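# Four arms lift a holed cloth off lanterns, spread flat

## Task

Four arms are fixed in the scene frame (metres, heading in degrees counter-clockwise from +x): arm1 at x=+0.34 y=+0.74 z=+0.72 heading -90; arm2 at x=-0.34 y=+0.74 z=+0.72 heading -90; arm3 at x=-0.34 y=-0.74 z=+0.72 heading +90; arm4 at x=+0.34 y=-0.74 z=+0.72 heading +90. The lanterns poke up through holes in a cloth. Lift the cloth clear of all of them and lay it out flat. Each lantern must finish upright on the spot it occupies now, and no rigid object may be knocked or moved out of the work area. The cloth's mean height must never fall by more than about a thumb's length in a single drop while no gripper is holding it. At the end, open the grippers and move the arms away. The result counts only if it stays that way with no robot holding it.

## Robot and tools

Robots: arm1, arm2, arm3 and arm4 are identical i2rt Big YAM arms. Each has six revolute joints, a two-finger gripper and a fisheye camera on the wrist. With joints 1 and 6 at 0 and the hand level and pointing ahead, the wrist camera rides on top of the hand and looks toward the fingertips. The hand can reach about 1.0 m from the joint1 axis. The arms face each other in pairs across the table: arm1 and arm2 sit at y=+0.74 and face -y, while arm3 and arm4 sit at y=-0.74 and face +y.

Frames: there is one scene frame with its origin on the floor and +z pointing up. "hand" means the point midway between the fingertips. The hand's z axis runs along the fingers, and its y axis is the direction in which the fingers open and close. No line reports the foot poses; use the approximate mounts above.

execute_actions: "actions" is a list holding one action or none. An empty list only returns state and pictures. The action is an object keyed by arm name. Each arm gets {"joints": {...}} with absolute targets; none of these are offsets. The keys and their ranges are:
- joint1_rad, -2.879 to 2.879 rad, tolerance ±0.045. Turns the whole arm about its foot, counter-clockwise seen from above; at 0 the arm extends the way its foot faces.
- joint2_rad, 0 to 3.141, ±0.14. Shoulder: at 0 the upper arm points back and roughly level; larger values lift it up and then over to the front.
- joint3_rad, 0 to 3.019, ±0.09. Elbow: at 0 the arm is folded; larger values open it.
- joint4_rad, -1.692 to 1.57, ±0.055. Hand pitch; positive tips the fingers up.
- joint5_rad, -1.57 to 1.57, ±0.03. Sideways swing; positive goes to the arm's right.
- joint6_rad, -2.094 to 2.094, ±0.035. Hand roll; positive is clockwise seen from behind the hand.
- gripper_m, 0 to 0.093 m. This is the fingertip gap, and each pad can squeeze with roughly 50–62 N.
All arms in the action start moving together, and each can finish at its own time. One action is capped at 15 s. A joint or arm you leave out keeps its previous target and may still be pushing toward it. An unknown key or an out-of-range value makes the whole call rejected, and nothing moves. Joints run at different speeds, so the path between two postures can bow outward; use intermediate postures near other arms or the lanterns. "cameras" is optional. It is a list drawn from arm1_cam_wrist, arm2_cam_wrist, arm3_cam_wrist, arm4_cam_wrist, cam_high, cam_low and "all". Omitting it, or passing null or ["all"], returns every camera; [] returns none. The pictures line gives the order of the images.

wait: "seconds" from 0 to 10. It commands nothing and returns the same kind of result as an empty action.

zoom_image: "camera" plus "region" [x0, y0, x1, y1], in pixels of that camera's most recent full image, with (0,0) at the top left. The region can be at most 504×504. Wrist images are 616x616 and cam_high/cam_low images are 896x504. cam_high looks down from above at about z=2.26, and cam_low looks in from the +x side. Calibration lines (K, D, T_world_to_cam) are supplied and may be slightly off.

read_manual: "section" ("licences"). It only returns licence text.

finished_scene: "scene" is the current scene's integer. It closes the scene for good once the last command has been held, so call it only after the cloth is flat and released and the arms have withdrawn.

Result lines: joint_positions are the measured values. joint_status tells how each commanded motion ended:
- off_target: came to rest short of the target and may still be pushing.
- contact_stop: gave up the target and holds where it stopped.
- time_out: may keep pushing toward its target or a nearby clipped one, and on_its_own lists it. To relax it, command its reported position.
- not_followed: a self- or inter-arm clearance check blocked that arm's targets, with a "joint command not followed" line and usually a cause. The arm may retry these targets on later actions until you give it targets that pass. The gripper part of the action still runs.
- limit_stop_at_motor_heat: the arm was halted by heat; resend the target.
on_its_own reports uncommanded behaviour, and "held at" there means the target being held, not the current position. Joint torques are raw drive outputs with offsets and noise. MOTOR HOT appears from 85 °C. At 100 °C an OVER-TEMPERATURE FAULT drops that arm until it cools.

Avoid: pressing two arms together, since that ends the run, and hard impacts. The clearance check can react late and ignores fingers, gripper housings and wrist cameras. Do not leave an arm pushing against the table or an object, because it does not stop on contact and will overheat. Do not knock a lantern over or shove it off its spot. Lift the cloth high enough to clear the lantern tops before sliding it aside. Lower it gently while still gripped, and never let it drop freely. Check the cameras before releasing.

Each tool is called after ">>>" in YAML: its name, and indented under it one key for each argument.

## Session

>>> execute_actions:
  actions: []

Scene clock: 0.00 s.
Joint torques (N m, as the arm reports them, + toward a larger angle): no reading
arm1.joint_positions: joint1_rad=+0.007 joint2_rad=+0.443 joint3_rad=+1.460 joint4_rad=-1.541 joint5_rad=+0.006 joint6_rad=+0.003 gripper_m=+0.095
arm1.joint_status: not commanded
arm1.hand: x=+0.3326 y=+0.6169 z=+1.3503 quat_wxyz=(-0.343, -0.624, -0.600, +0.363) (m; scene frame)
arm2.joint_positions: joint1_rad=-0.003 joint2_rad=+0.438 joint3_rad=+1.467 joint4_rad=-1.543 joint5_rad=+0.002 joint6_rad=+0.008 gripper_m=+0.094
arm2.joint_status: not commanded
arm2.hand: x=-0.3327 y=+0.6225 z=+1.3200 quat_wxyz=(-0.361, -0.607, -0.613, +0.354) (m; scene frame)
arm3.joint_positions: joint1_rad=+0.012 joint2_rad=+0.432 joint3_rad=+1.476 joint4_rad=-1.540 joint5_rad=-0.001 joint6_rad=+0.010 gripper_m=+0.095
arm3.joint_status: not commanded
arm3.hand: x=-0.3351 y=-0.6245 z=+1.3797 quat_wxyz=(-0.369, +0.594, -0.621, -0.354) (m; scene frame)
arm4.joint_positions: joint1_rad=-0.001 joint2_rad=+0.451 joint3_rad=+1.461 joint4_rad=-1.519 joint5_rad=-0.013 joint6_rad=+0.017 gripper_m=+0.095
arm4.joint_status: not commanded
arm4.hand: x=+0.3359 y=-0.6092 z=+1.3720 quat_wxyz=(-0.341, +0.614, -0.607, -0.372) (m; scene frame)
pictures: arm1_cam_wrist, arm2_cam_wrist, arm3_cam_wrist, arm4_cam_wrist, cam_high, cam_low
Images, in order (width x height): arm1_cam_wrist 616x616, arm2_cam_wrist 616x616, arm3_cam_wrist 616x616, arm4_cam_wrist 616x616, cam_high 896x504, cam_low 896x504.

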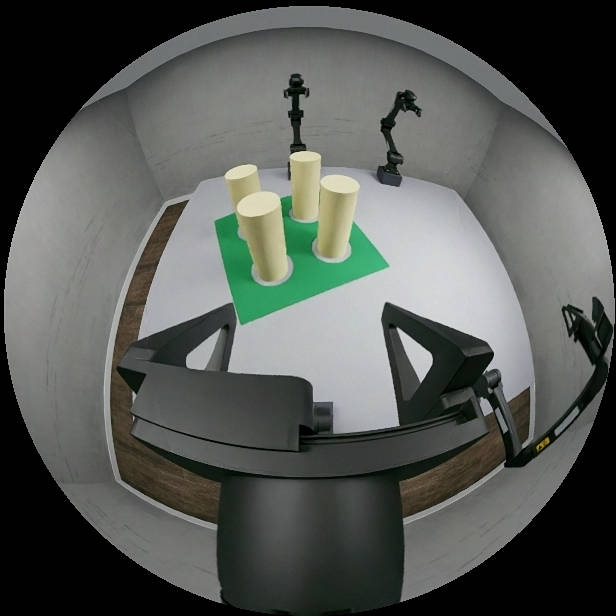

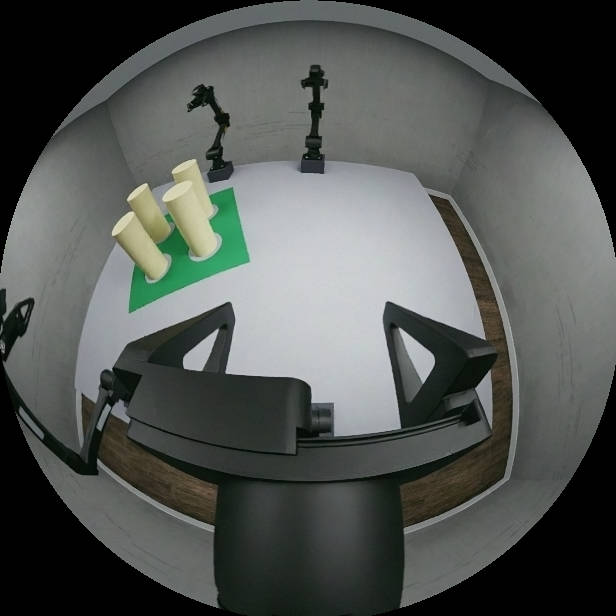

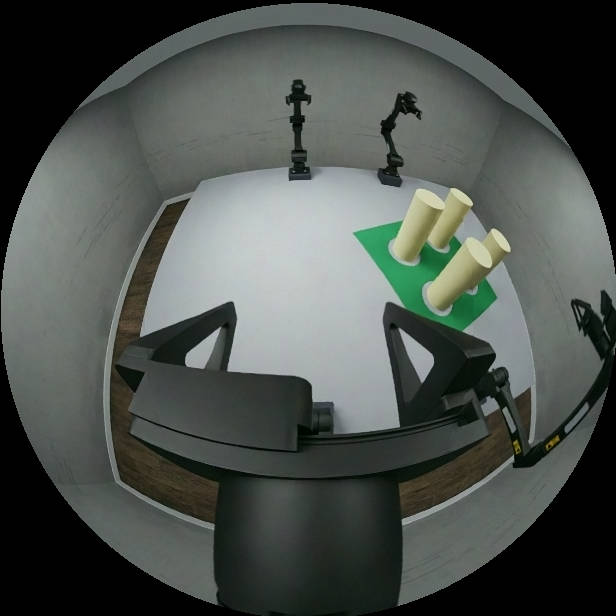

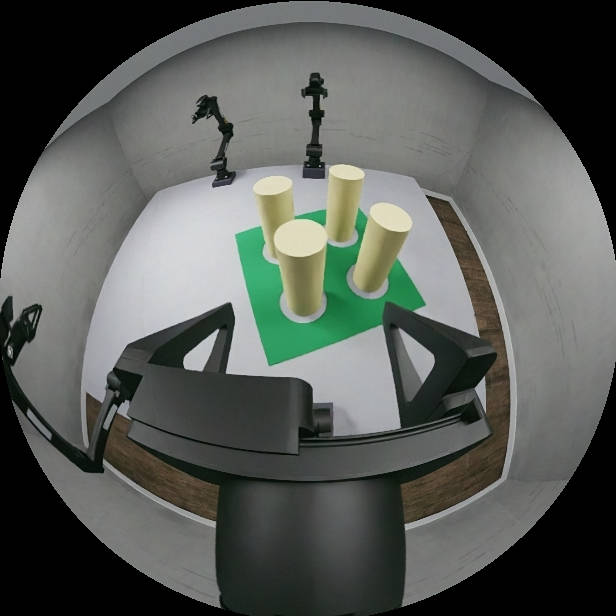

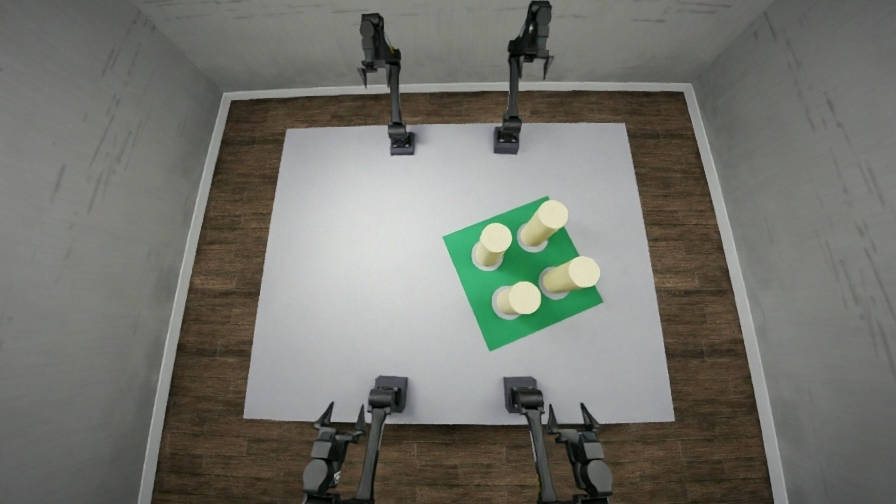

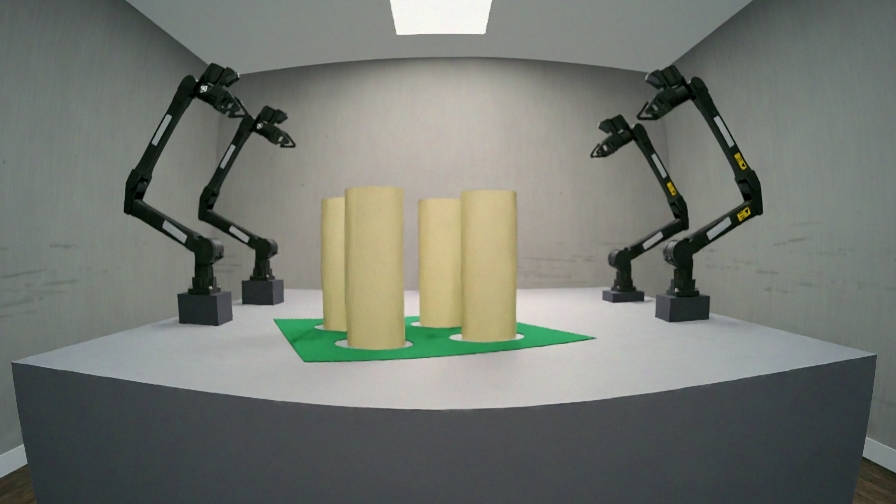

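>>> execute_actions:
  actions:
    - {"arm1":{"joints":{"joint1_rad":0.56,"gripper_m":0.04}},"arm2":{"joints":{"joint1_rad":0.467,"gripper_m":0.04}},"arm3":{"joints":{"joint1_rad":-1.216,"gripper_m":0.04}},"arm4":{"joints":{"joint1_rad":-0.84,"joint2_rad":1.2,"gripper_m":0.04}}}
  cameras: []

>>> execute_actions:
  actions:
    - {"arm1":{"joints":{"joint2_rad":1.706,"joint3_rad":0.884,"joint4_rad":-0.378}},"arm2":{"joints":{"joint2_rad":2.211,"joint3_rad":1.822,"joint4_rad":-0.811}},"arm3":{"joints":{"joint2_rad":2.003,"joint3_rad":1.284,"joint4_rad":-0.481}},"arm4":{"joints":{"joint2_rad":2.141,"joint3_rad":1.546,"joint4_rad":-0.605}}}

Scene clock: 2.87 s.
Joint torques (N m, as the arm reports them, + toward a larger angle): arm1=[1.3  6.81 6.46 1.92 0.12 0.1 ] | arm2=[1.54 4.56 8.32 2.07 0.08 0.06] | arm3=[ 0.41  6.87  7.33  1.75  0.02 -0.04] | arm4=[-1.31 -7.36 10.29  0.62 -0.06 -0.04]
arm1.joint_positions: joint1_rad=+0.556 joint2_rad=+0.443 joint3_rad=+1.460 joint4_rad=-1.541 joint5_rad=+0.006 joint6_rad=+0.003 gripper_m=+0.040
arm1.joint_status: all done
arm1.hand: x=+0.3972 y=+0.6317 z=+1.3499 quat_wxyz=(-0.428, -0.439, -0.747, +0.255) (m; scene frame)
arm2.joint_positions: joint1_rad=+0.458 joint2_rad=+0.438 joint3_rad=+1.467 joint4_rad=-1.543 joint5_rad=+0.002 joint6_rad=+0.008 gripper_m=+0.040
arm2.joint_status: all done
arm2.hand: x=-0.2800 y=+0.6355 z=+1.3199 quat_wxyz=(-0.432, -0.451, -0.736, +0.262) (m; scene frame)
arm3.joint_positions: joint1_rad=-1.210 joint2_rad=+0.432 joint3_rad=+1.476 joint4_rad=-1.540 joint5_rad=-0.001 joint6_rad=+0.010 gripper_m=+0.040
arm3.joint_status: all done
arm3.hand: x=-0.2307 y=-0.7044 z=+1.3808 quat_wxyz=(-0.509, +0.129, -0.847, -0.080) (m; scene frame)
arm4.joint_positions: joint1_rad=-0.844 joint2_rad=+1.208 joint3_rad=+1.461 joint4_rad=-1.519 joint5_rad=-0.014 joint6_rad=+0.017 gripper_m=+0.040
arm4.joint_status: all done
arm4.hand: x=+0.6247 y=-0.4662 z=+1.1775 quat_wxyz=(-0.132, +0.358, -0.922, -0.063) (m; scene frame)
pictures: none
No camera images: the call's "cameras" was empty. Leave "cameras" out to get every camera's image.

Scene clock: 4.90 s.
Joint torques (N m, as the arm reports them, + toward a larger angle): arm1=[  1.09 -11.7    6.31   1.83   0.09   0.08] | arm2=[  1.5  -24.05  12.81   1.1    0.08   0.06] | arm3=[  0.16 -20.54   7.59   1.49   0.03  -0.04] | arm4=[ -1.26 -21.09   9.1    1.09  -0.06  -0.04]
arm1.joint_positions: joint1_rad=+0.556 joint2_rad=+1.701 joint3_rad=+0.883 joint4_rad=-0.398 joint5_rad=+0.006 joint6_rad=+0.003 gripper_m=+0.040
arm1.joint_status: all done
arm1.hand: x=+0.5708 y=+0.3166 z=+0.7800 quat_wxyz=(-0.148, -0.499, -0.849, +0.092) (m; scene frame)
arm2.joint_positions: joint1_rad=+0.458 joint2_rad=+2.218 joint3_rad=+1.788 joint4_rad=-0.814 joint5_rad=+0.002 joint6_rad=+0.008 gripper_m=+0.040
arm2.joint_status: all done
arm2.hand: x=+0.0014 y=+0.0916 z=+0.7612 quat_wxyz=(-0.139, -0.515, -0.841, +0.086) (m; scene frame)
arm3.joint_positions: joint1_rad=-1.210 joint2_rad=+2.003 joint3_rad=+1.275 joint4_rad=-0.501 joint5_rad=-0.001 joint6_rad=+0.010 gripper_m=+0.040
arm3.joint_status: all done
arm3.hand: x=+0.2462 y=-0.5550 z=+0.7808 quat_wxyz=(-0.172, +0.147, -0.974, -0.026) (m; scene frame)
arm4.joint_positions: joint1_rad=-0.844 joint2_rad=+2.163 joint3_rad=+1.525 joint4_rad=-0.626 joint5_rad=-0.014 joint6_rad=+0.017 gripper_m=+0.040
arm4.joint_status: all done
arm4.hand: x=+0.8206 y=-0.2787 z=+0.7495 quat_wxyz=(-0.133, +0.358, -0.922, -0.064) (m; scene frame)
pictures: arm1_cam_wrist, arm2_cam_wrist, arm3_cam_wrist, arm4_cam_wrist, cam_high, cam_low
camera_calibration (this result's frames):
arm1_cam_wrist: T_world_to_cam=[[-0.873074, -0.487505, 0.00896422, 0.642068], [-0.466114, 0.83988, 0.278101, -0.215654], [-0.143104, 0.238625, -0.96051, 0.879956], [0, 0, 0, 1]] pos_world=[0.585979, 0.284155, 0.899424]
arm2_cam_wrist: T_world_to_cam=[[-0.894923, -0.446039, -0.0126975, 0.0507773], [-0.429207, 0.852672, 0.29788, -0.300883], [-0.122039, 0.272029, -0.954519, 0.828723], [0, 0, 0, 1]] pos_world=[0.0174372, 0.0537665, 0.881303]
arm3_cam_wrist: T_world_to_cam=[[0.293424, -0.955979, 0.0024982, -0.606799], [-0.918613, -0.281229, 0.277597, -0.141433], [-0.264675, -0.0837486, -0.960694, 0.891805], [0, 0, 0, 1]] pos_world=[0.284165, -0.545175, 0.897529]
arm4_cam_wrist: T_world_to_cam=[[0.677472, -0.734897, -0.0309381, -0.733981], [-0.688541, -0.64841, 0.324771, 0.148348], [-0.258734, -0.198721, -0.945287, 0.988353], [0, 0, 0, 1]] pos_world=[0.855115, -0.246804, 0.86339]
Images, in order (width x height): arm1_cam_wrist 616x616, arm2_cam_wrist 616x616, arm3_cam_wrist 616x616, arm4_cam_wrist 616x616, cam_high 896x504, cam_low 896x504.

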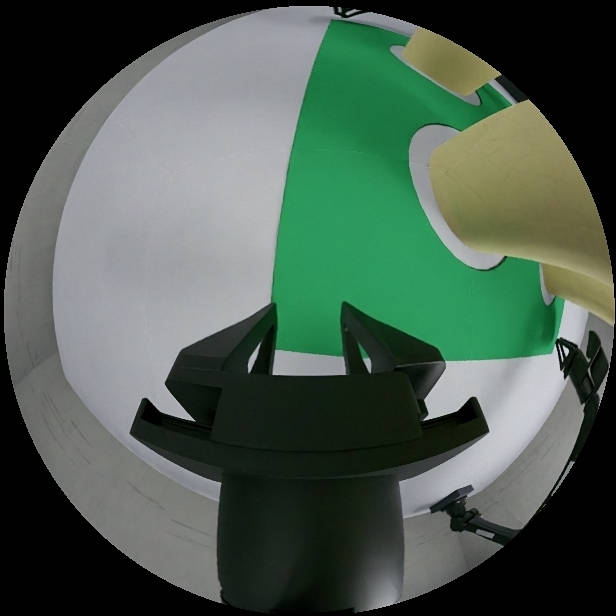

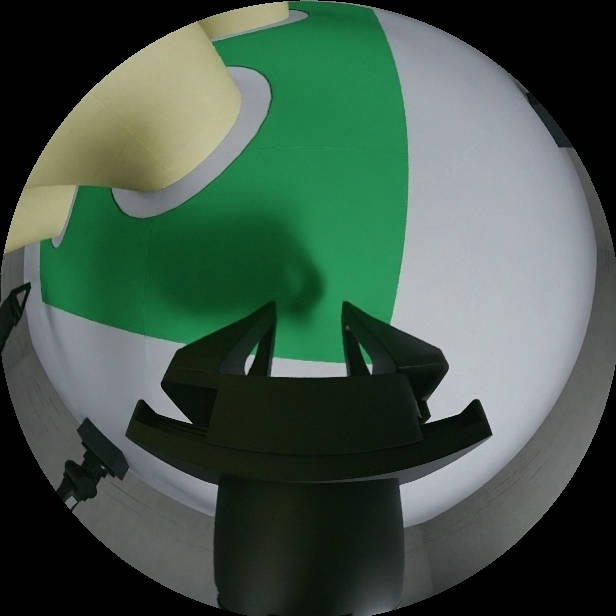

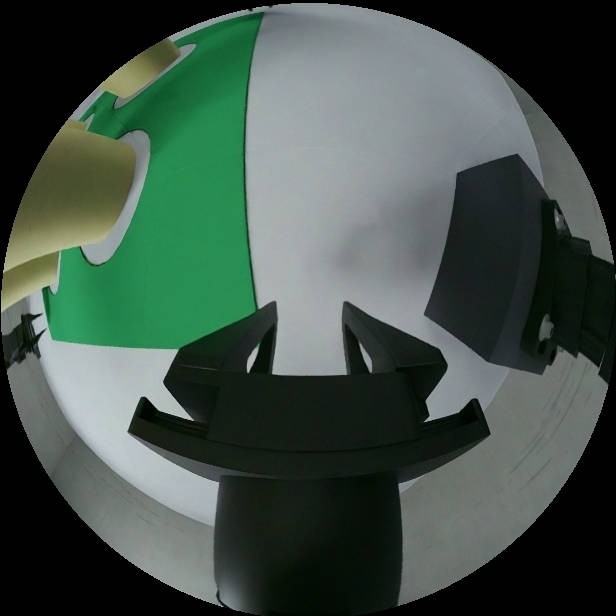

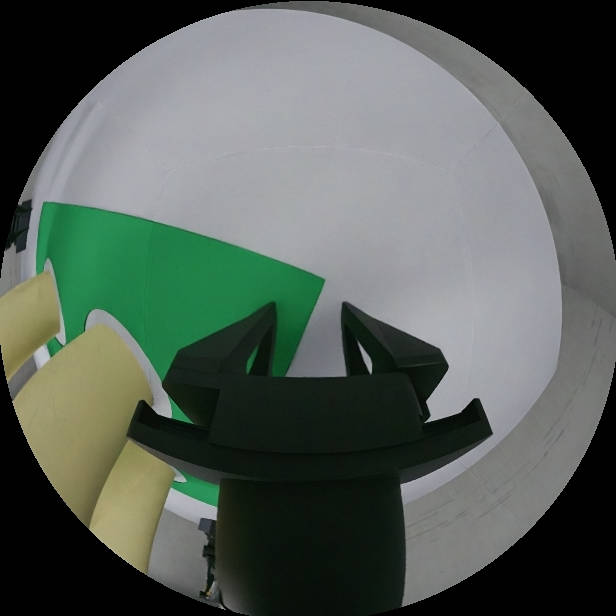

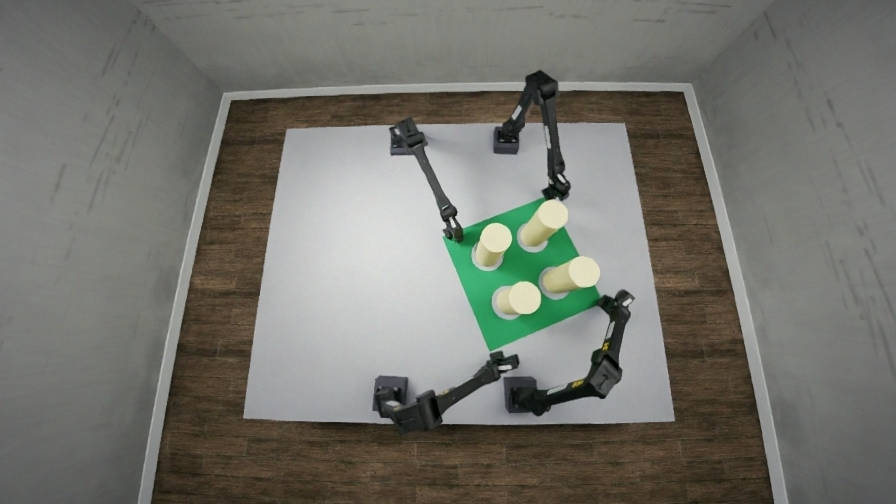

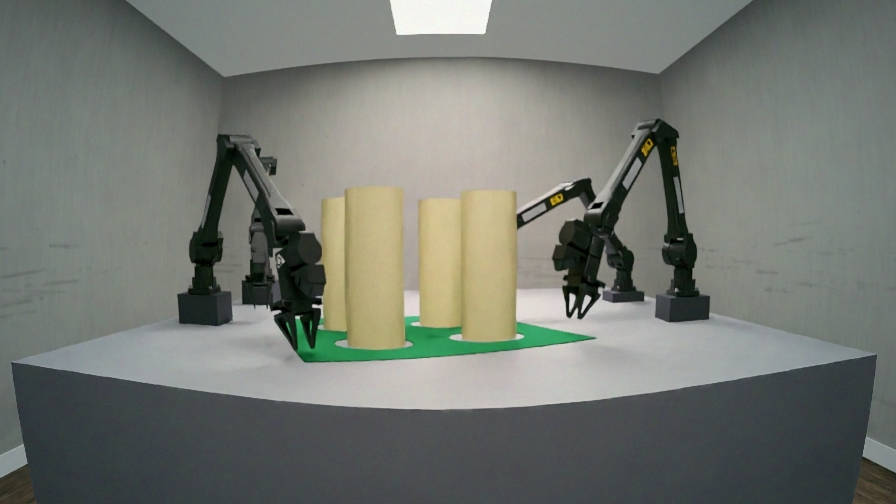

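>>> execute_actions:
  actions:
    - {"arm1":{"joints":{"joint2_rad":1.85,"joint4_rad":-0.28}},"arm2":{"joints":{"joint2_rad":2.275,"joint4_rad":-0.78}},"arm3":{"joints":{"joint1_rad":-1.125,"joint2_rad":2.125,"joint4_rad":-0.36}},"arm4":{"joints":{"joint1_rad":-0.8,"joint2_rad":2.195,"joint4_rad":-0.57}}}

Scene clock: 7.07 s.
Joint torques (N m, as the arm reports them, + toward a larger angle): arm1=[  0.91 -11.73   5.11   1.28   0.09   0.07] | arm2=[  1.5  -22.17  12.17   1.36   0.08   0.06] | arm3=[  0.85 -17.76   6.86   1.1   -0.03  -0.06] | arm4=[ -1.89 -18.46   9.03   1.12  -0.06  -0.04]
arm1.joint_positions: joint1_rad=+0.556 joint2_rad=+1.827 joint3_rad=+0.887 joint4_rad=-0.289 joint5_rad=+0.006 joint6_rad=+0.003 gripper_m=+0.040
arm1.joint_status: all done
arm1.hand: x=+0.5740 y=+0.3109 z=+0.7320 quat_wxyz=(-0.143, -0.499, -0.850, +0.089) (m; scene frame)
arm2.joint_positions: joint1_rad=+0.458 joint2_rad=+2.252 joint3_rad=+1.792 joint4_rad=-0.788 joint5_rad=+0.002 joint6_rad=+0.008 gripper_m=+0.040
arm2.joint_status: all done
arm2.hand: x=+0.0027 y=+0.0889 z=+0.7411 quat_wxyz=(-0.137, -0.515, -0.842, +0.085) (m; scene frame)
arm3.joint_positions: joint1_rad=-1.123 joint2_rad=+2.087 joint3_rad=+1.280 joint4_rad=-0.371 joint5_rad=+0.002 joint6_rad=+0.012 gripper_m=+0.040
arm3.joint_status: all done
arm3.hand: x=+0.2437 y=-0.4995 z=+0.7437 quat_wxyz=(-0.195, +0.187, -0.962, -0.037) (m; scene frame)
arm4.joint_positions: joint1_rad=-0.796 joint2_rad=+2.183 joint3_rad=+1.525 joint4_rad=-0.592 joint5_rad=-0.014 joint6_rad=+0.017 gripper_m=+0.040
arm4.joint_status: all done
arm4.hand: x=+0.8005 y=-0.2527 z=+0.7391 quat_wxyz=(-0.138, +0.380, -0.912, -0.070) (m; scene frame)
pictures: arm1_cam_wrist, arm2_cam_wrist, arm3_cam_wrist, arm4_cam_wrist, cam_high, cam_low
camera_calibration (this result's frames):
arm1_cam_wrist: T_world_to_cam=[[-0.872865, -0.487879, 0.00898758, 0.642442], [-0.464742, 0.836802, 0.289442, -0.204212], [-0.148734, 0.248467, -0.957153, 0.833416], [0, 0, 0, 1]] pos_world=[0.589816, 0.277243, 0.85104]
arm2_cam_wrist: T_world_to_cam=[[-0.894947, -0.445993, -0.012638, 0.0504779], [-0.428725, 0.851763, 0.301155, -0.294403], [-0.123549, 0.274936, -0.953491, 0.809484], [0, 0, 0, 1]] pos_world=[0.0189677, 0.0507178, 0.861135]
arm3_cam_wrist: T_world_to_cam=[[0.372977, -0.927832, 0.00410454, -0.559474], [-0.903638, -0.36224, 0.228519, -0.125461], [-0.21054, -0.0889411, -0.973531, 0.853903], [0, 0, 0, 1]] pos_world=[0.27508, -0.488598, 0.862267]
arm4_cam_wrist: T_world_to_cam=[[0.712524, -0.700934, -0.0316461, -0.720518], [-0.659502, -0.684439, 0.310807, 0.132747], [-0.239515, -0.200586, -0.949946, 0.966066], [0, 0, 0, 1]] pos_world=[0.83232, -0.220399, 0.85365]
Images, in order (width x height): arm1_cam_wrist 616x616, arm2_cam_wrist 616x616, arm3_cam_wrist 616x616, arm4_cam_wrist 616x616, cam_high 896x504, cam_low 896x504.

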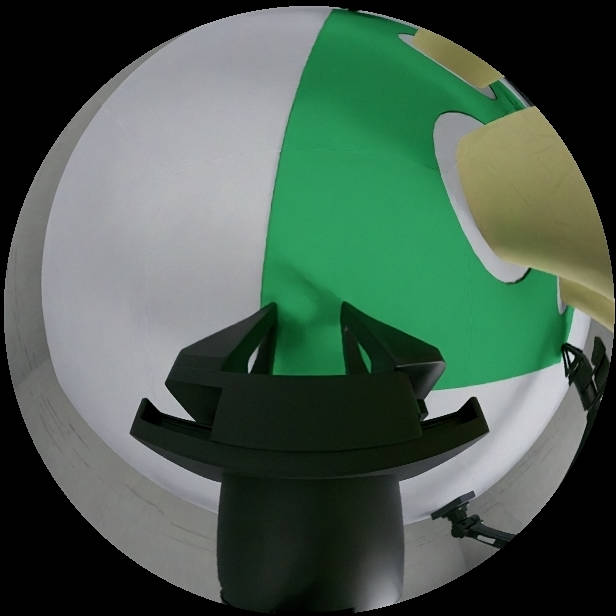

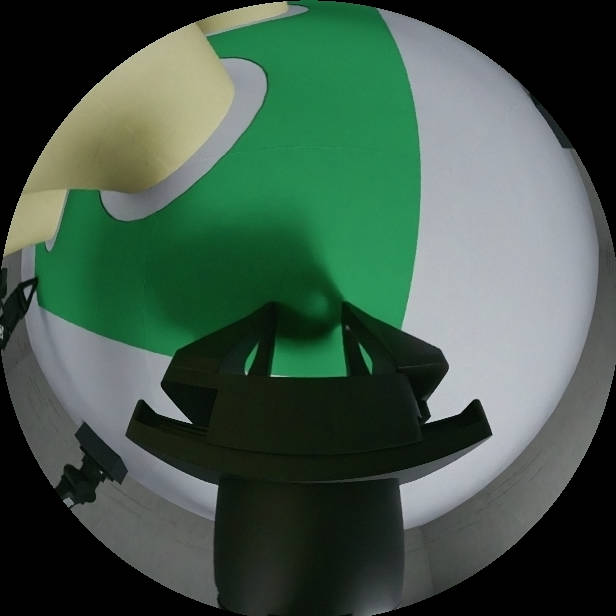

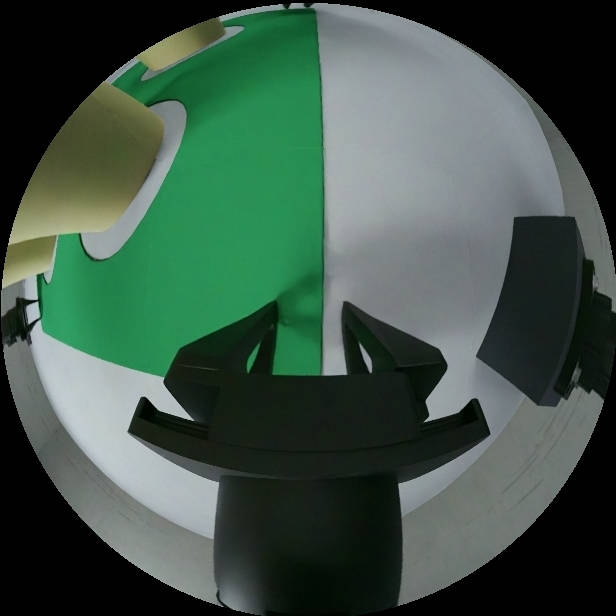

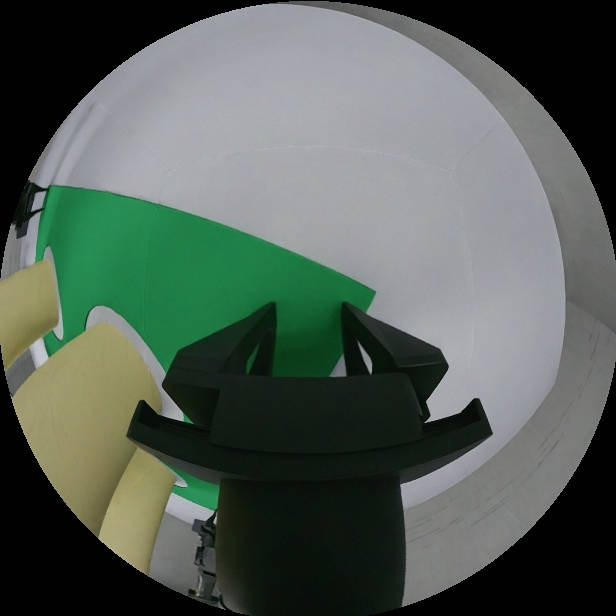

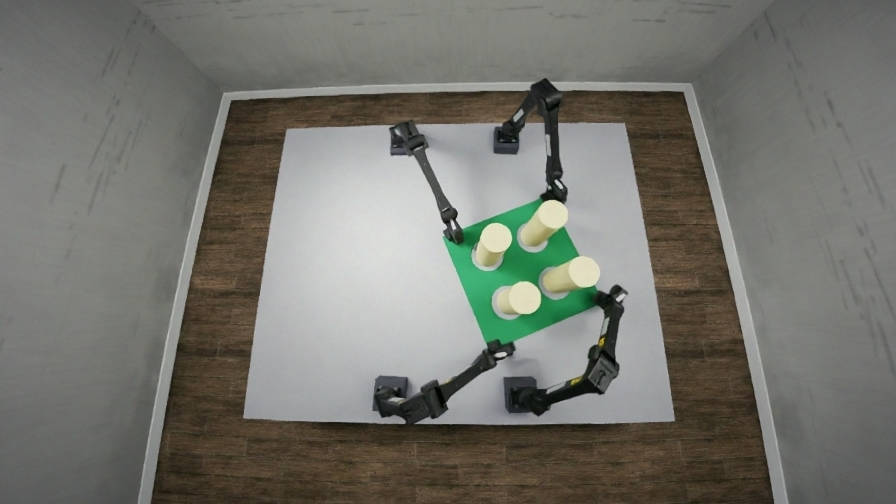

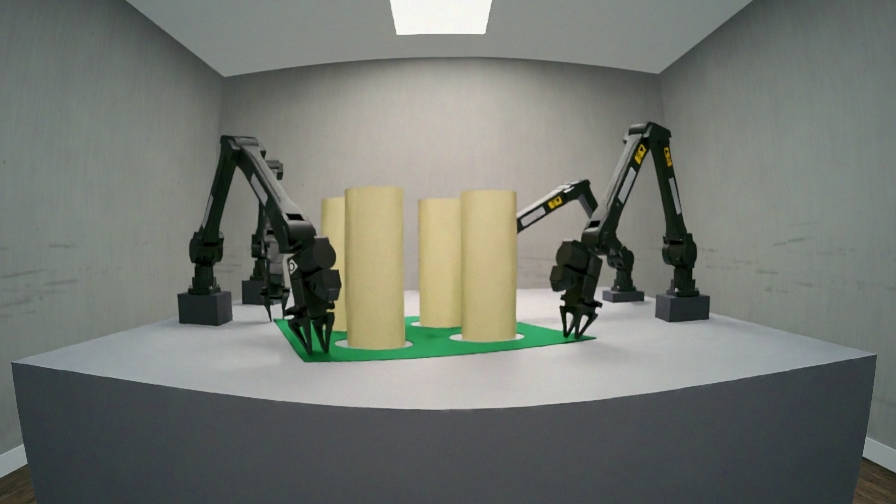

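Seems touching. Press slightly more and close.

>>> execute_actions:
  actions:
    - {"arm1":{"joints":{"joint2_rad":1.88}},"arm2":{"joints":{"joint2_rad":2.31}},"arm3":{"joints":{"joint1_rad":-1.09,"joint2_rad":2.15}},"arm4":{"joints":{"joint2_rad":2.24}}}
  cameras: []

>>> execute_actions:
  actions:
    - {"arm1":{"joints":{"gripper_m":0}},"arm2":{"joints":{"gripper_m":0}},"arm3":{"joints":{"gripper_m":0}},"arm4":{"joints":{"gripper_m":0}}}
  cameras: []

>>> execute_actions:
  actions:
    - {"arm1":{"joints":{"joint2_rad":1.72,"joint3_rad":0.92}},"arm2":{"joints":{"joint2_rad":2.2,"joint3_rad":1.83}},"arm3":{"joints":{"joint2_rad":2.02,"joint3_rad":1.3}},"arm4":{"joints":{"joint2_rad":2.11,"joint3_rad":1.56}}}

Scene clock: 8.03 s.
Joint torques (N m, as the arm reports them, + toward a larger angle): arm1=[ 1.13 -9.09  5.11  1.29  0.09  0.05] | arm2=[  1.48 -19.24  12.24   1.31   0.08   0.06] | arm3=[  3.17 -15.28   6.89   0.95  -0.14  -0.06] | arm4=[ -1.97 -16.44   8.62   0.88  -0.06  -0.04]
arm1.joint_positions: joint1_rad=+0.556 joint2_rad=+1.829 joint3_rad=+0.887 joint4_rad=-0.289 joint5_rad=+0.006 joint6_rad=+0.003 gripper_m=+0.040
arm1.joint_status: all done
arm1.hand: x=+0.5737 y=+0.3114 z=+0.7308 quat_wxyz=(-0.142, -0.499, -0.850, +0.089) (m; scene frame)
arm2.joint_positions: joint1_rad=+0.458 joint2_rad=+2.254 joint3_rad=+1.793 joint4_rad=-0.788 joint5_rad=+0.002 joint6_rad=+0.008 gripper_m=+0.040
arm2.joint_status: all done
arm2.hand: x=+0.0027 y=+0.0889 z=+0.7399 quat_wxyz=(-0.137, -0.515, -0.842, +0.085) (m; scene frame)
arm3.joint_positions: joint1_rad=-1.116 joint2_rad=+2.088 joint3_rad=+1.280 joint4_rad=-0.367 joint5_rad=+0.004 joint6_rad=+0.012 gripper_m=+0.040
arm3.joint_status: all done
arm3.hand: x=+0.2424 y=-0.4954 z=+0.7433 quat_wxyz=(-0.196, +0.191, -0.961, -0.037) (m; scene frame)
arm4.joint_positions: joint1_rad=-0.796 joint2_rad=+2.202 joint3_rad=+1.529 joint4_rad=-0.584 joint5_rad=-0.014 joint6_rad=+0.017 gripper_m=+0.040
arm4.joint_status: all done
arm4.hand: x=+0.8005 y=-0.2526 z=+0.7293 quat_wxyz=(-0.135, +0.380, -0.912, -0.069) (m; scene frame)
pictures: none
No camera images: the call's "cameras" was empty. Leave "cameras" out to get every camera's image.

Scene clock: 8.63 s.
Joint torques (N m, as the arm reports them, + toward a larger angle): arm1=[ 1.08 -9.53  5.13  1.15  0.11  0.09] | arm2=[  1.47 -19.42  12.03   1.25   0.08   0.06] | arm3=[  0.99 -15.19   6.93   0.79  -0.09  -0.06] | arm4=[ -1.99 -16.52   8.61   0.86  -0.06  -0.04]
arm1.joint_positions: joint1_rad=+0.556 joint2_rad=+1.830 joint3_rad=+0.887 joint4_rad=-0.287 joint5_rad=+0.006 joint6_rad=+0.003 gripper_m=+0.001
arm1.joint_status: all done
arm1.hand: x=+0.5739 y=+0.3111 z=+0.7307 quat_wxyz=(-0.142, -0.499, -0.850, +0.089) (m; scene frame)
arm2.joint_positions: joint1_rad=+0.458 joint2_rad=+2.256 joint3_rad=+1.796 joint4_rad=-0.786 joint5_rad=+0.002 joint6_rad=+0.008 gripper_m=+0.000
arm2.joint_status: all done
arm2.hand: x=+0.0033 y=+0.0877 z=+0.7400 quat_wxyz=(-0.138, -0.515, -0.841, +0.086) (m; scene frame)
arm3.joint_positions: joint1_rad=-1.094 joint2_rad=+2.089 joint3_rad=+1.280 joint4_rad=-0.364 joint5_rad=+0.003 joint6_rad=+0.012 gripper_m=+0.002
arm3.joint_status: all done
arm3.hand: x=+0.2374 y=-0.4822 z=+0.7433 quat_wxyz=(-0.197, +0.201, -0.959, -0.040) (m; scene frame)
arm4.joint_positions: joint1_rad=-0.796 joint2_rad=+2.202 joint3_rad=+1.529 joint4_rad=-0.584 joint5_rad=-0.014 joint6_rad=+0.017 gripper_m=+0.001
arm4.joint_status: all done
arm4.hand: x=+0.8005 y=-0.2526 z=+0.7293 quat_wxyz=(-0.135, +0.380, -0.912, -0.069) (m; scene frame)
pictures: none
No camera images: the call's "cameras" was empty. Leave "cameras" out to get every camera's image.

Scene clock: 9.73 s.
Joint torques (N m, as the arm reports them, + toward a larger angle): arm1=[  1.22 -11.22   8.45   1.51   0.12   0.07] | arm2=[  1.5  -23.95  13.06   1.43   0.08   0.06] | arm3=[  0.97 -23.89   8.33   0.91  -0.08  -0.06] | arm4=[ -1.98 -19.6   10.26   0.98  -0.06  -0.04]
arm1.joint_positions: joint1_rad=+0.556 joint2_rad=+1.700 joint3_rad=+0.894 joint4_rad=-0.287 joint5_rad=+0.006 joint6_rad=+0.003 gripper_m=+0.001
arm1.joint_status: all done
arm1.hand: x=+0.5862 y=+0.2897 z=+0.7955 quat_wxyz=(-0.200, -0.492, -0.838, +0.123) (m; scene frame)
arm2.joint_positions: joint1_rad=+0.458 joint2_rad=+2.195 joint3_rad=+1.797 joint4_rad=-0.786 joint5_rad=+0.002 joint6_rad=+0.008 gripper_m=+0.000
arm2.joint_status: all done
arm2.hand: x=+0.0073 y=+0.0804 z=+0.7841 quat_wxyz=(-0.164, -0.512, -0.837, +0.101) (m; scene frame)
arm3.joint_positions: joint1_rad=-1.094 joint2_rad=+2.046 joint3_rad=+1.281 joint4_rad=-0.364 joint5_rad=+0.003 joint6_rad=+0.012 gripper_m=+0.002
arm3.joint_status: all done
arm3.hand: x=+0.2452 y=-0.4785 z=+0.7699 quat_wxyz=(-0.218, +0.200, -0.954, -0.044) (m; scene frame)
arm4.joint_positions: joint1_rad=-0.796 joint2_rad=+2.114 joint3_rad=+1.529 joint4_rad=-0.584 joint5_rad=-0.014 joint6_rad=+0.017 gripper_m=+0.001
arm4.joint_status: all done
arm4.hand: x=+0.8119 y=-0.2411 z=+0.7871 quat_wxyz=(-0.174, +0.377, -0.905, -0.086) (m; scene frame)
pictures: arm1_cam_wrist, arm2_cam_wrist, arm3_cam_wrist, arm4_cam_wrist, cam_high, cam_low
camera_calibration (this result's frames):
arm1_cam_wrist: T_world_to_cam=[[-0.873125, -0.487419, 0.00866988, 0.642507], [-0.480123, 0.862865, 0.15794, -0.0930652], [-0.0844641, 0.133739, -0.987411, 0.920852], [0, 0, 0, 1]] pos_world=[0.594085, 0.270319, 0.918387]
arm2_cam_wrist: T_world_to_cam=[[-0.89449, -0.446877, -0.013712, 0.052202], [-0.436814, 0.866989, 0.239842, -0.251232], [-0.0952917, 0.220526, -0.970715, 0.870978], [0, 0, 0, 1]] pos_world=[0.0199492, 0.0490704, 0.906444]
arm3_cam_wrist: T_world_to_cam=[[0.400019, -0.916495, 0.00470399, -0.542263], [-0.901729, -0.392646, 0.180867, -0.100831], [-0.163917, -0.0765921, -0.983496, 0.883776], [0, 0, 0, 1]] pos_world=[0.270859, -0.468882, 0.889978]
arm4_cam_wrist: T_world_to_cam=[[0.71405, -0.699341, -0.0324765, -0.719258], [-0.675163, -0.700148, 0.232266, 0.203993], [-0.185172, -0.143923, -0.97211, 1.00377], [0, 0, 0, 1]] pos_world=[0.837184, -0.215716, 0.905036]
Images, in order (width x height): arm1_cam_wrist 616x616, arm2_cam_wrist 616x616, arm3_cam_wrist 616x616, arm4_cam_wrist 616x616, cam_high 896x504, cam_low 896x504.

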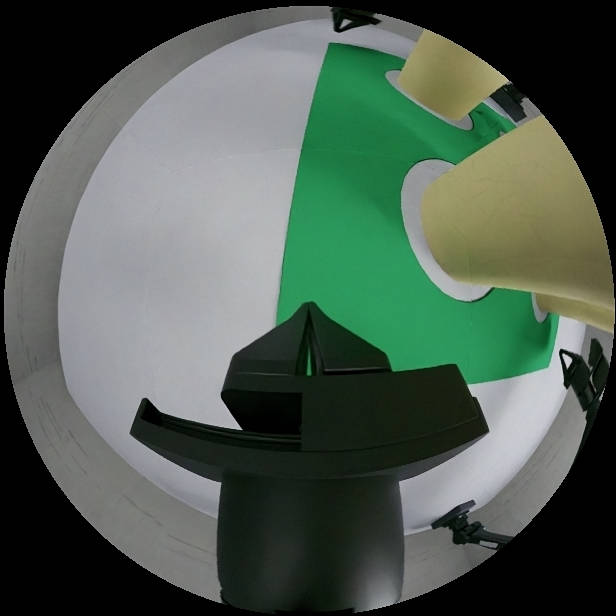

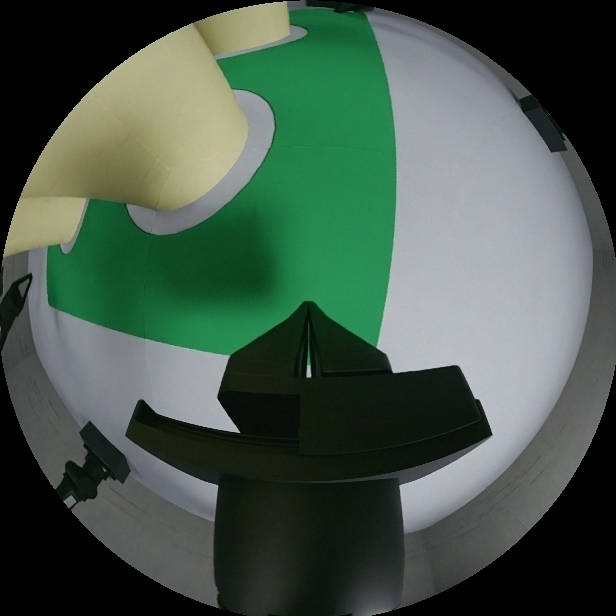

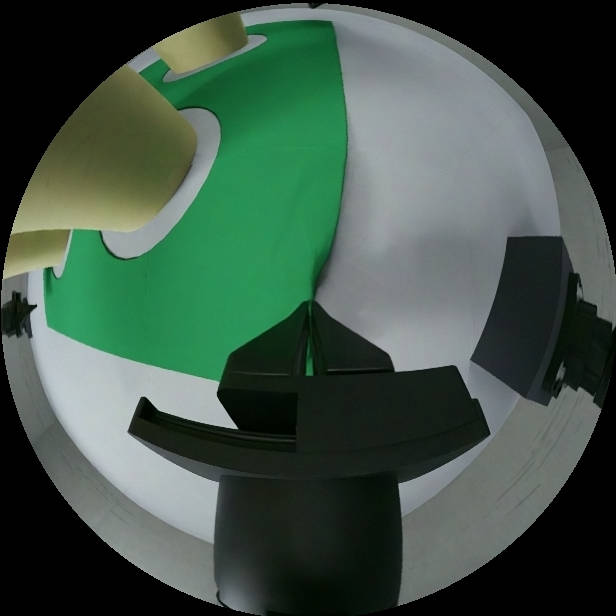

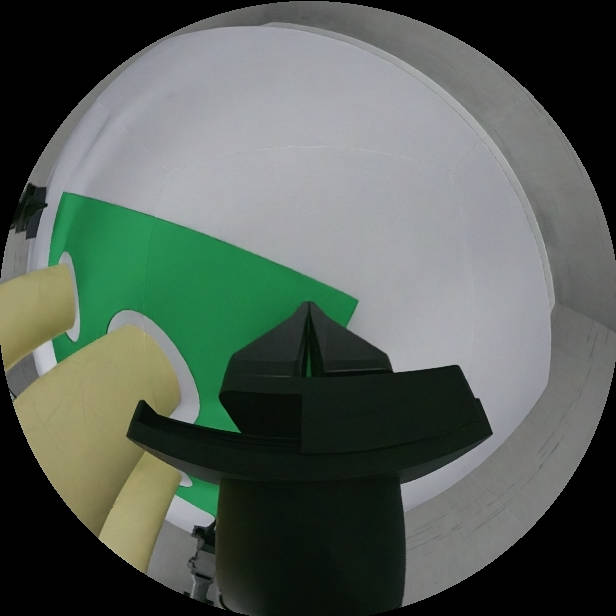

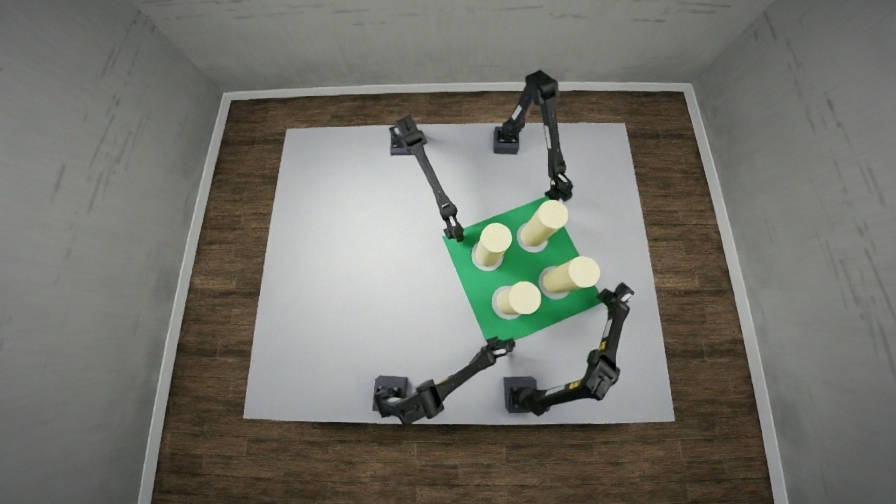

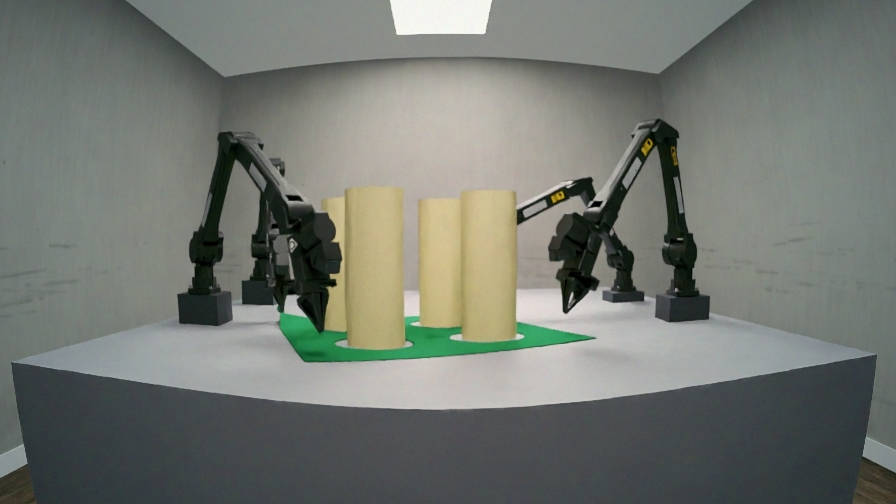

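>>> execute_actions:
  actions:
    - {"arm1":{"joints":{"joint1_rad":0.605,"joint3_rad":0.87,"gripper_m":0.04}},"arm2":{"joints":{"joint1_rad":0.39,"joint3_rad":1.78,"joint6_rad":0.15,"gripper_m":0.04}},"arm4":{"joints":{"joint1_rad":-0.845,"joint3_rad":1.5,"joint6_rad":0.35,"gripper_m":0.04}}}
  cameras: []

>>> execute_actions:
  actions:
    - {"arm1":{"joints":{"joint2_rad":1.87}},"arm2":{"joints":{"joint2_rad":2.3}},"arm4":{"joints":{"joint2_rad":2.23}}}
  cameras: ["arm1_cam_wrist","arm2_cam_wrist","arm4_cam_wrist"]

Scene clock: 11.43 s.
Joint torques (N m, as the arm reports them, + toward a larger angle): arm1=[  0.76 -10.58   5.78   1.39   0.11   0.06] | arm2=[  0.66 -22.74  10.17   1.32   0.09   0.14] | arm3=[  1.1  -24.01   8.28   0.93  -0.08  -0.05] | arm4=[ -1.13 -19.3    7.84   0.95  -0.03   0.03]
arm1.joint_positions: joint1_rad=+0.607 joint2_rad=+1.701 joint3_rad=+0.877 joint4_rad=-0.287 joint5_rad=+0.006 joint6_rad=+0.003 gripper_m=+0.040
arm1.joint_status: all done
arm1.hand: x=+0.6043 y=+0.3109 z=+0.7885 quat_wxyz=(-0.195, -0.472, -0.853, +0.113) (m; scene frame)
arm2.joint_positions: joint1_rad=+0.382 joint2_rad=+2.195 joint3_rad=+1.779 joint4_rad=-0.786 joint5_rad=+0.002 joint6_rad=+0.141 gripper_m=+0.040
arm2.joint_status: all done
arm2.hand: x=-0.0462 y=+0.0629 z=+0.7761 quat_wxyz=(-0.159, -0.598, -0.780, +0.092) (m; scene frame)
arm3.joint_positions: joint1_rad=-1.094 joint2_rad=+2.046 joint3_rad=+1.281 joint4_rad=-0.364 joint5_rad=+0.003 joint6_rad=+0.012 gripper_m=+0.002
arm3.joint_status: not commanded
arm3.hand: x=+0.2452 y=-0.4785 z=+0.7699 quat_wxyz=(-0.218, +0.200, -0.954, -0.044) (m; scene frame)
arm4.joint_positions: joint1_rad=-0.851 joint2_rad=+2.114 joint3_rad=+1.497 joint4_rad=-0.584 joint5_rad=-0.014 joint6_rad=+0.342 gripper_m=+0.040
arm4.joint_status: all done
arm4.hand: x=+0.8280 y=-0.2778 z=+0.7741 quat_wxyz=(-0.148, +0.200, -0.963, -0.100) (m; scene frame)
pictures: none
No camera images: the call's "cameras" was empty. Leave "cameras" out to get every camera's image.

Scene clock: 12.53 s.
Joint torques (N m, as the arm reports them, + toward a larger angle): arm1=[ 0.8  -9.67  4.38  1.07  0.07  0.09] | arm2=[  0.44 -19.62   9.36   1.07   0.08   0.11] | arm3=[  1.12 -24.09   8.21   0.91  -0.08  -0.06] | arm4=[ -1.58 -15.86   7.03   0.57  -0.12   0.02]
arm1.joint_positions: joint1_rad=+0.607 joint2_rad=+1.828 joint3_rad=+0.881 joint4_rad=-0.282 joint5_rad=+0.007 joint6_rad=+0.003 gripper_m=+0.040
arm1.joint_status: all done
arm1.hand: x=+0.5943 y=+0.3255 z=+0.7299 quat_wxyz=(-0.144, -0.477, -0.863, +0.086) (m; scene frame)
arm2.joint_positions: joint1_rad=+0.385 joint2_rad=+2.251 joint3_rad=+1.784 joint4_rad=-0.782 joint5_rad=+0.002 joint6_rad=+0.144 gripper_m=+0.040
arm2.joint_status: all done
arm2.hand: x=-0.0467 y=+0.0677 z=+0.7384 quat_wxyz=(-0.139, -0.601, -0.783, +0.080) (m; scene frame)
arm3.joint_positions: joint1_rad=-1.094 joint2_rad=+2.046 joint3_rad=+1.281 joint4_rad=-0.364 joint5_rad=+0.003 joint6_rad=+0.012 gripper_m=+0.002
arm3.joint_status: not commanded
arm3.hand: x=+0.2452 y=-0.4785 z=+0.7699 quat_wxyz=(-0.218, +0.200, -0.954, -0.044) (m; scene frame)
arm4.joint_positions: joint1_rad=-0.846 joint2_rad=+2.188 joint3_rad=+1.502 joint4_rad=-0.575 joint5_rad=-0.012 joint6_rad=+0.342 gripper_m=+0.040
arm4.joint_status: all done
arm4.hand: x=+0.8187 y=-0.2822 z=+0.7286 quat_wxyz=(-0.123, +0.203, -0.968, -0.084) (m; scene frame)
pictures: arm1_cam_wrist, arm2_cam_wrist, arm4_cam_wrist
camera_calibration (this result's frames):
arm1_cam_wrist: T_world_to_cam=[[-0.846923, -0.53163, 0.00949311, 0.665766], [-0.506343, 0.811831, 0.290769, -0.174507], [-0.162288, 0.241452, -0.956746, 0.840838], [0, 0, 0, 1]] pos_world=[0.61195, 0.292589, 0.84889]
arm2_cam_wrist: T_world_to_cam=[[-0.964996, -0.256354, -0.0553709, 0.0122258], [-0.260819, 0.915898, 0.30513, -0.296136], [-0.0275072, 0.308891, -0.9507, 0.806679], [0, 0, 0, 1]] pos_world=[-0.0432507, 0.0251893, 0.857946]
arm4_cam_wrist: T_world_to_cam=[[0.413708, -0.902219, -0.121844, -0.500963], [-0.836917, -0.429569, 0.339177, 0.324322], [-0.358352, -0.0383466, -0.932799, 1.08513], [0, 0, 0, 1]] pos_world=[0.86754, -0.271049, 0.841164]
Images, in order (width x height): arm1_cam_wrist 616x616, arm2_cam_wrist 616x616, arm4_cam_wrist 616x616.

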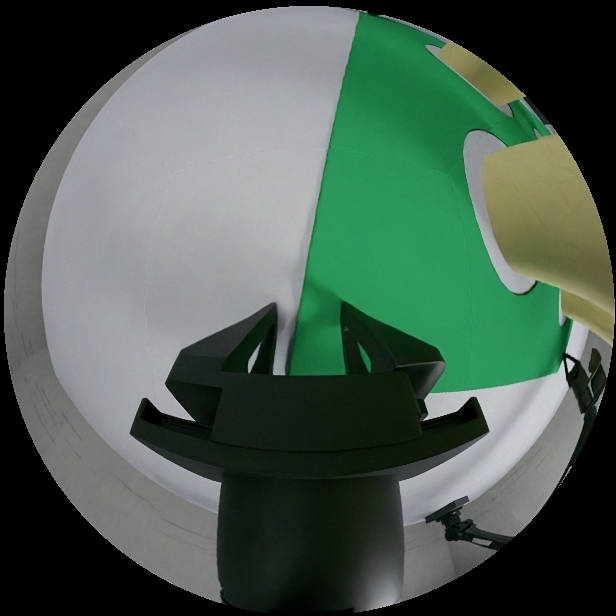

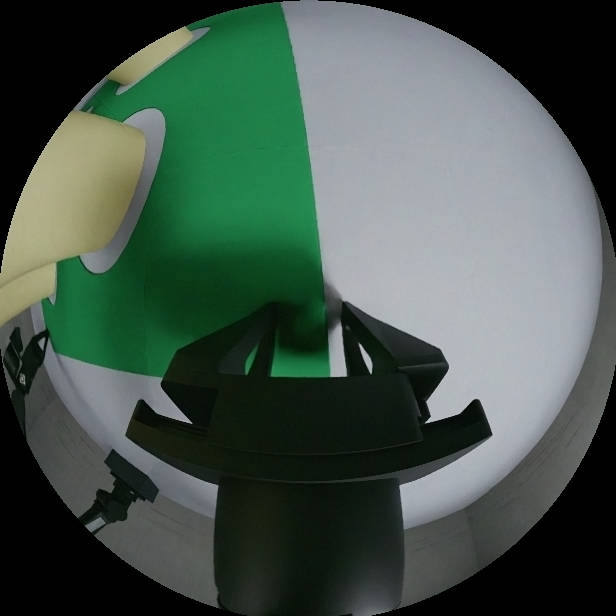

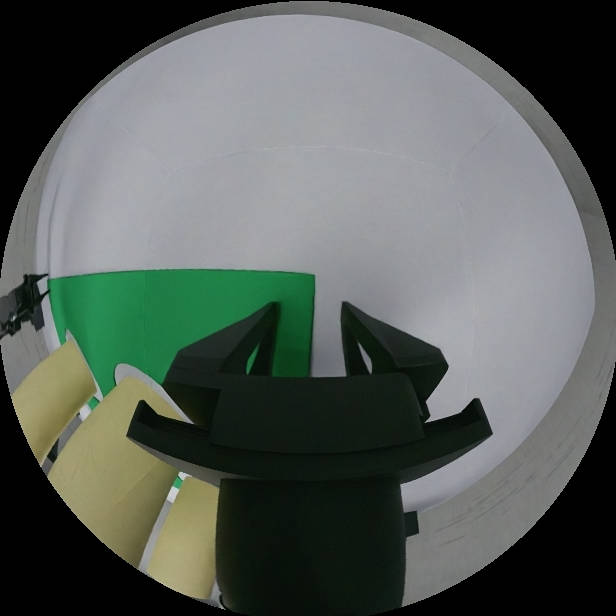

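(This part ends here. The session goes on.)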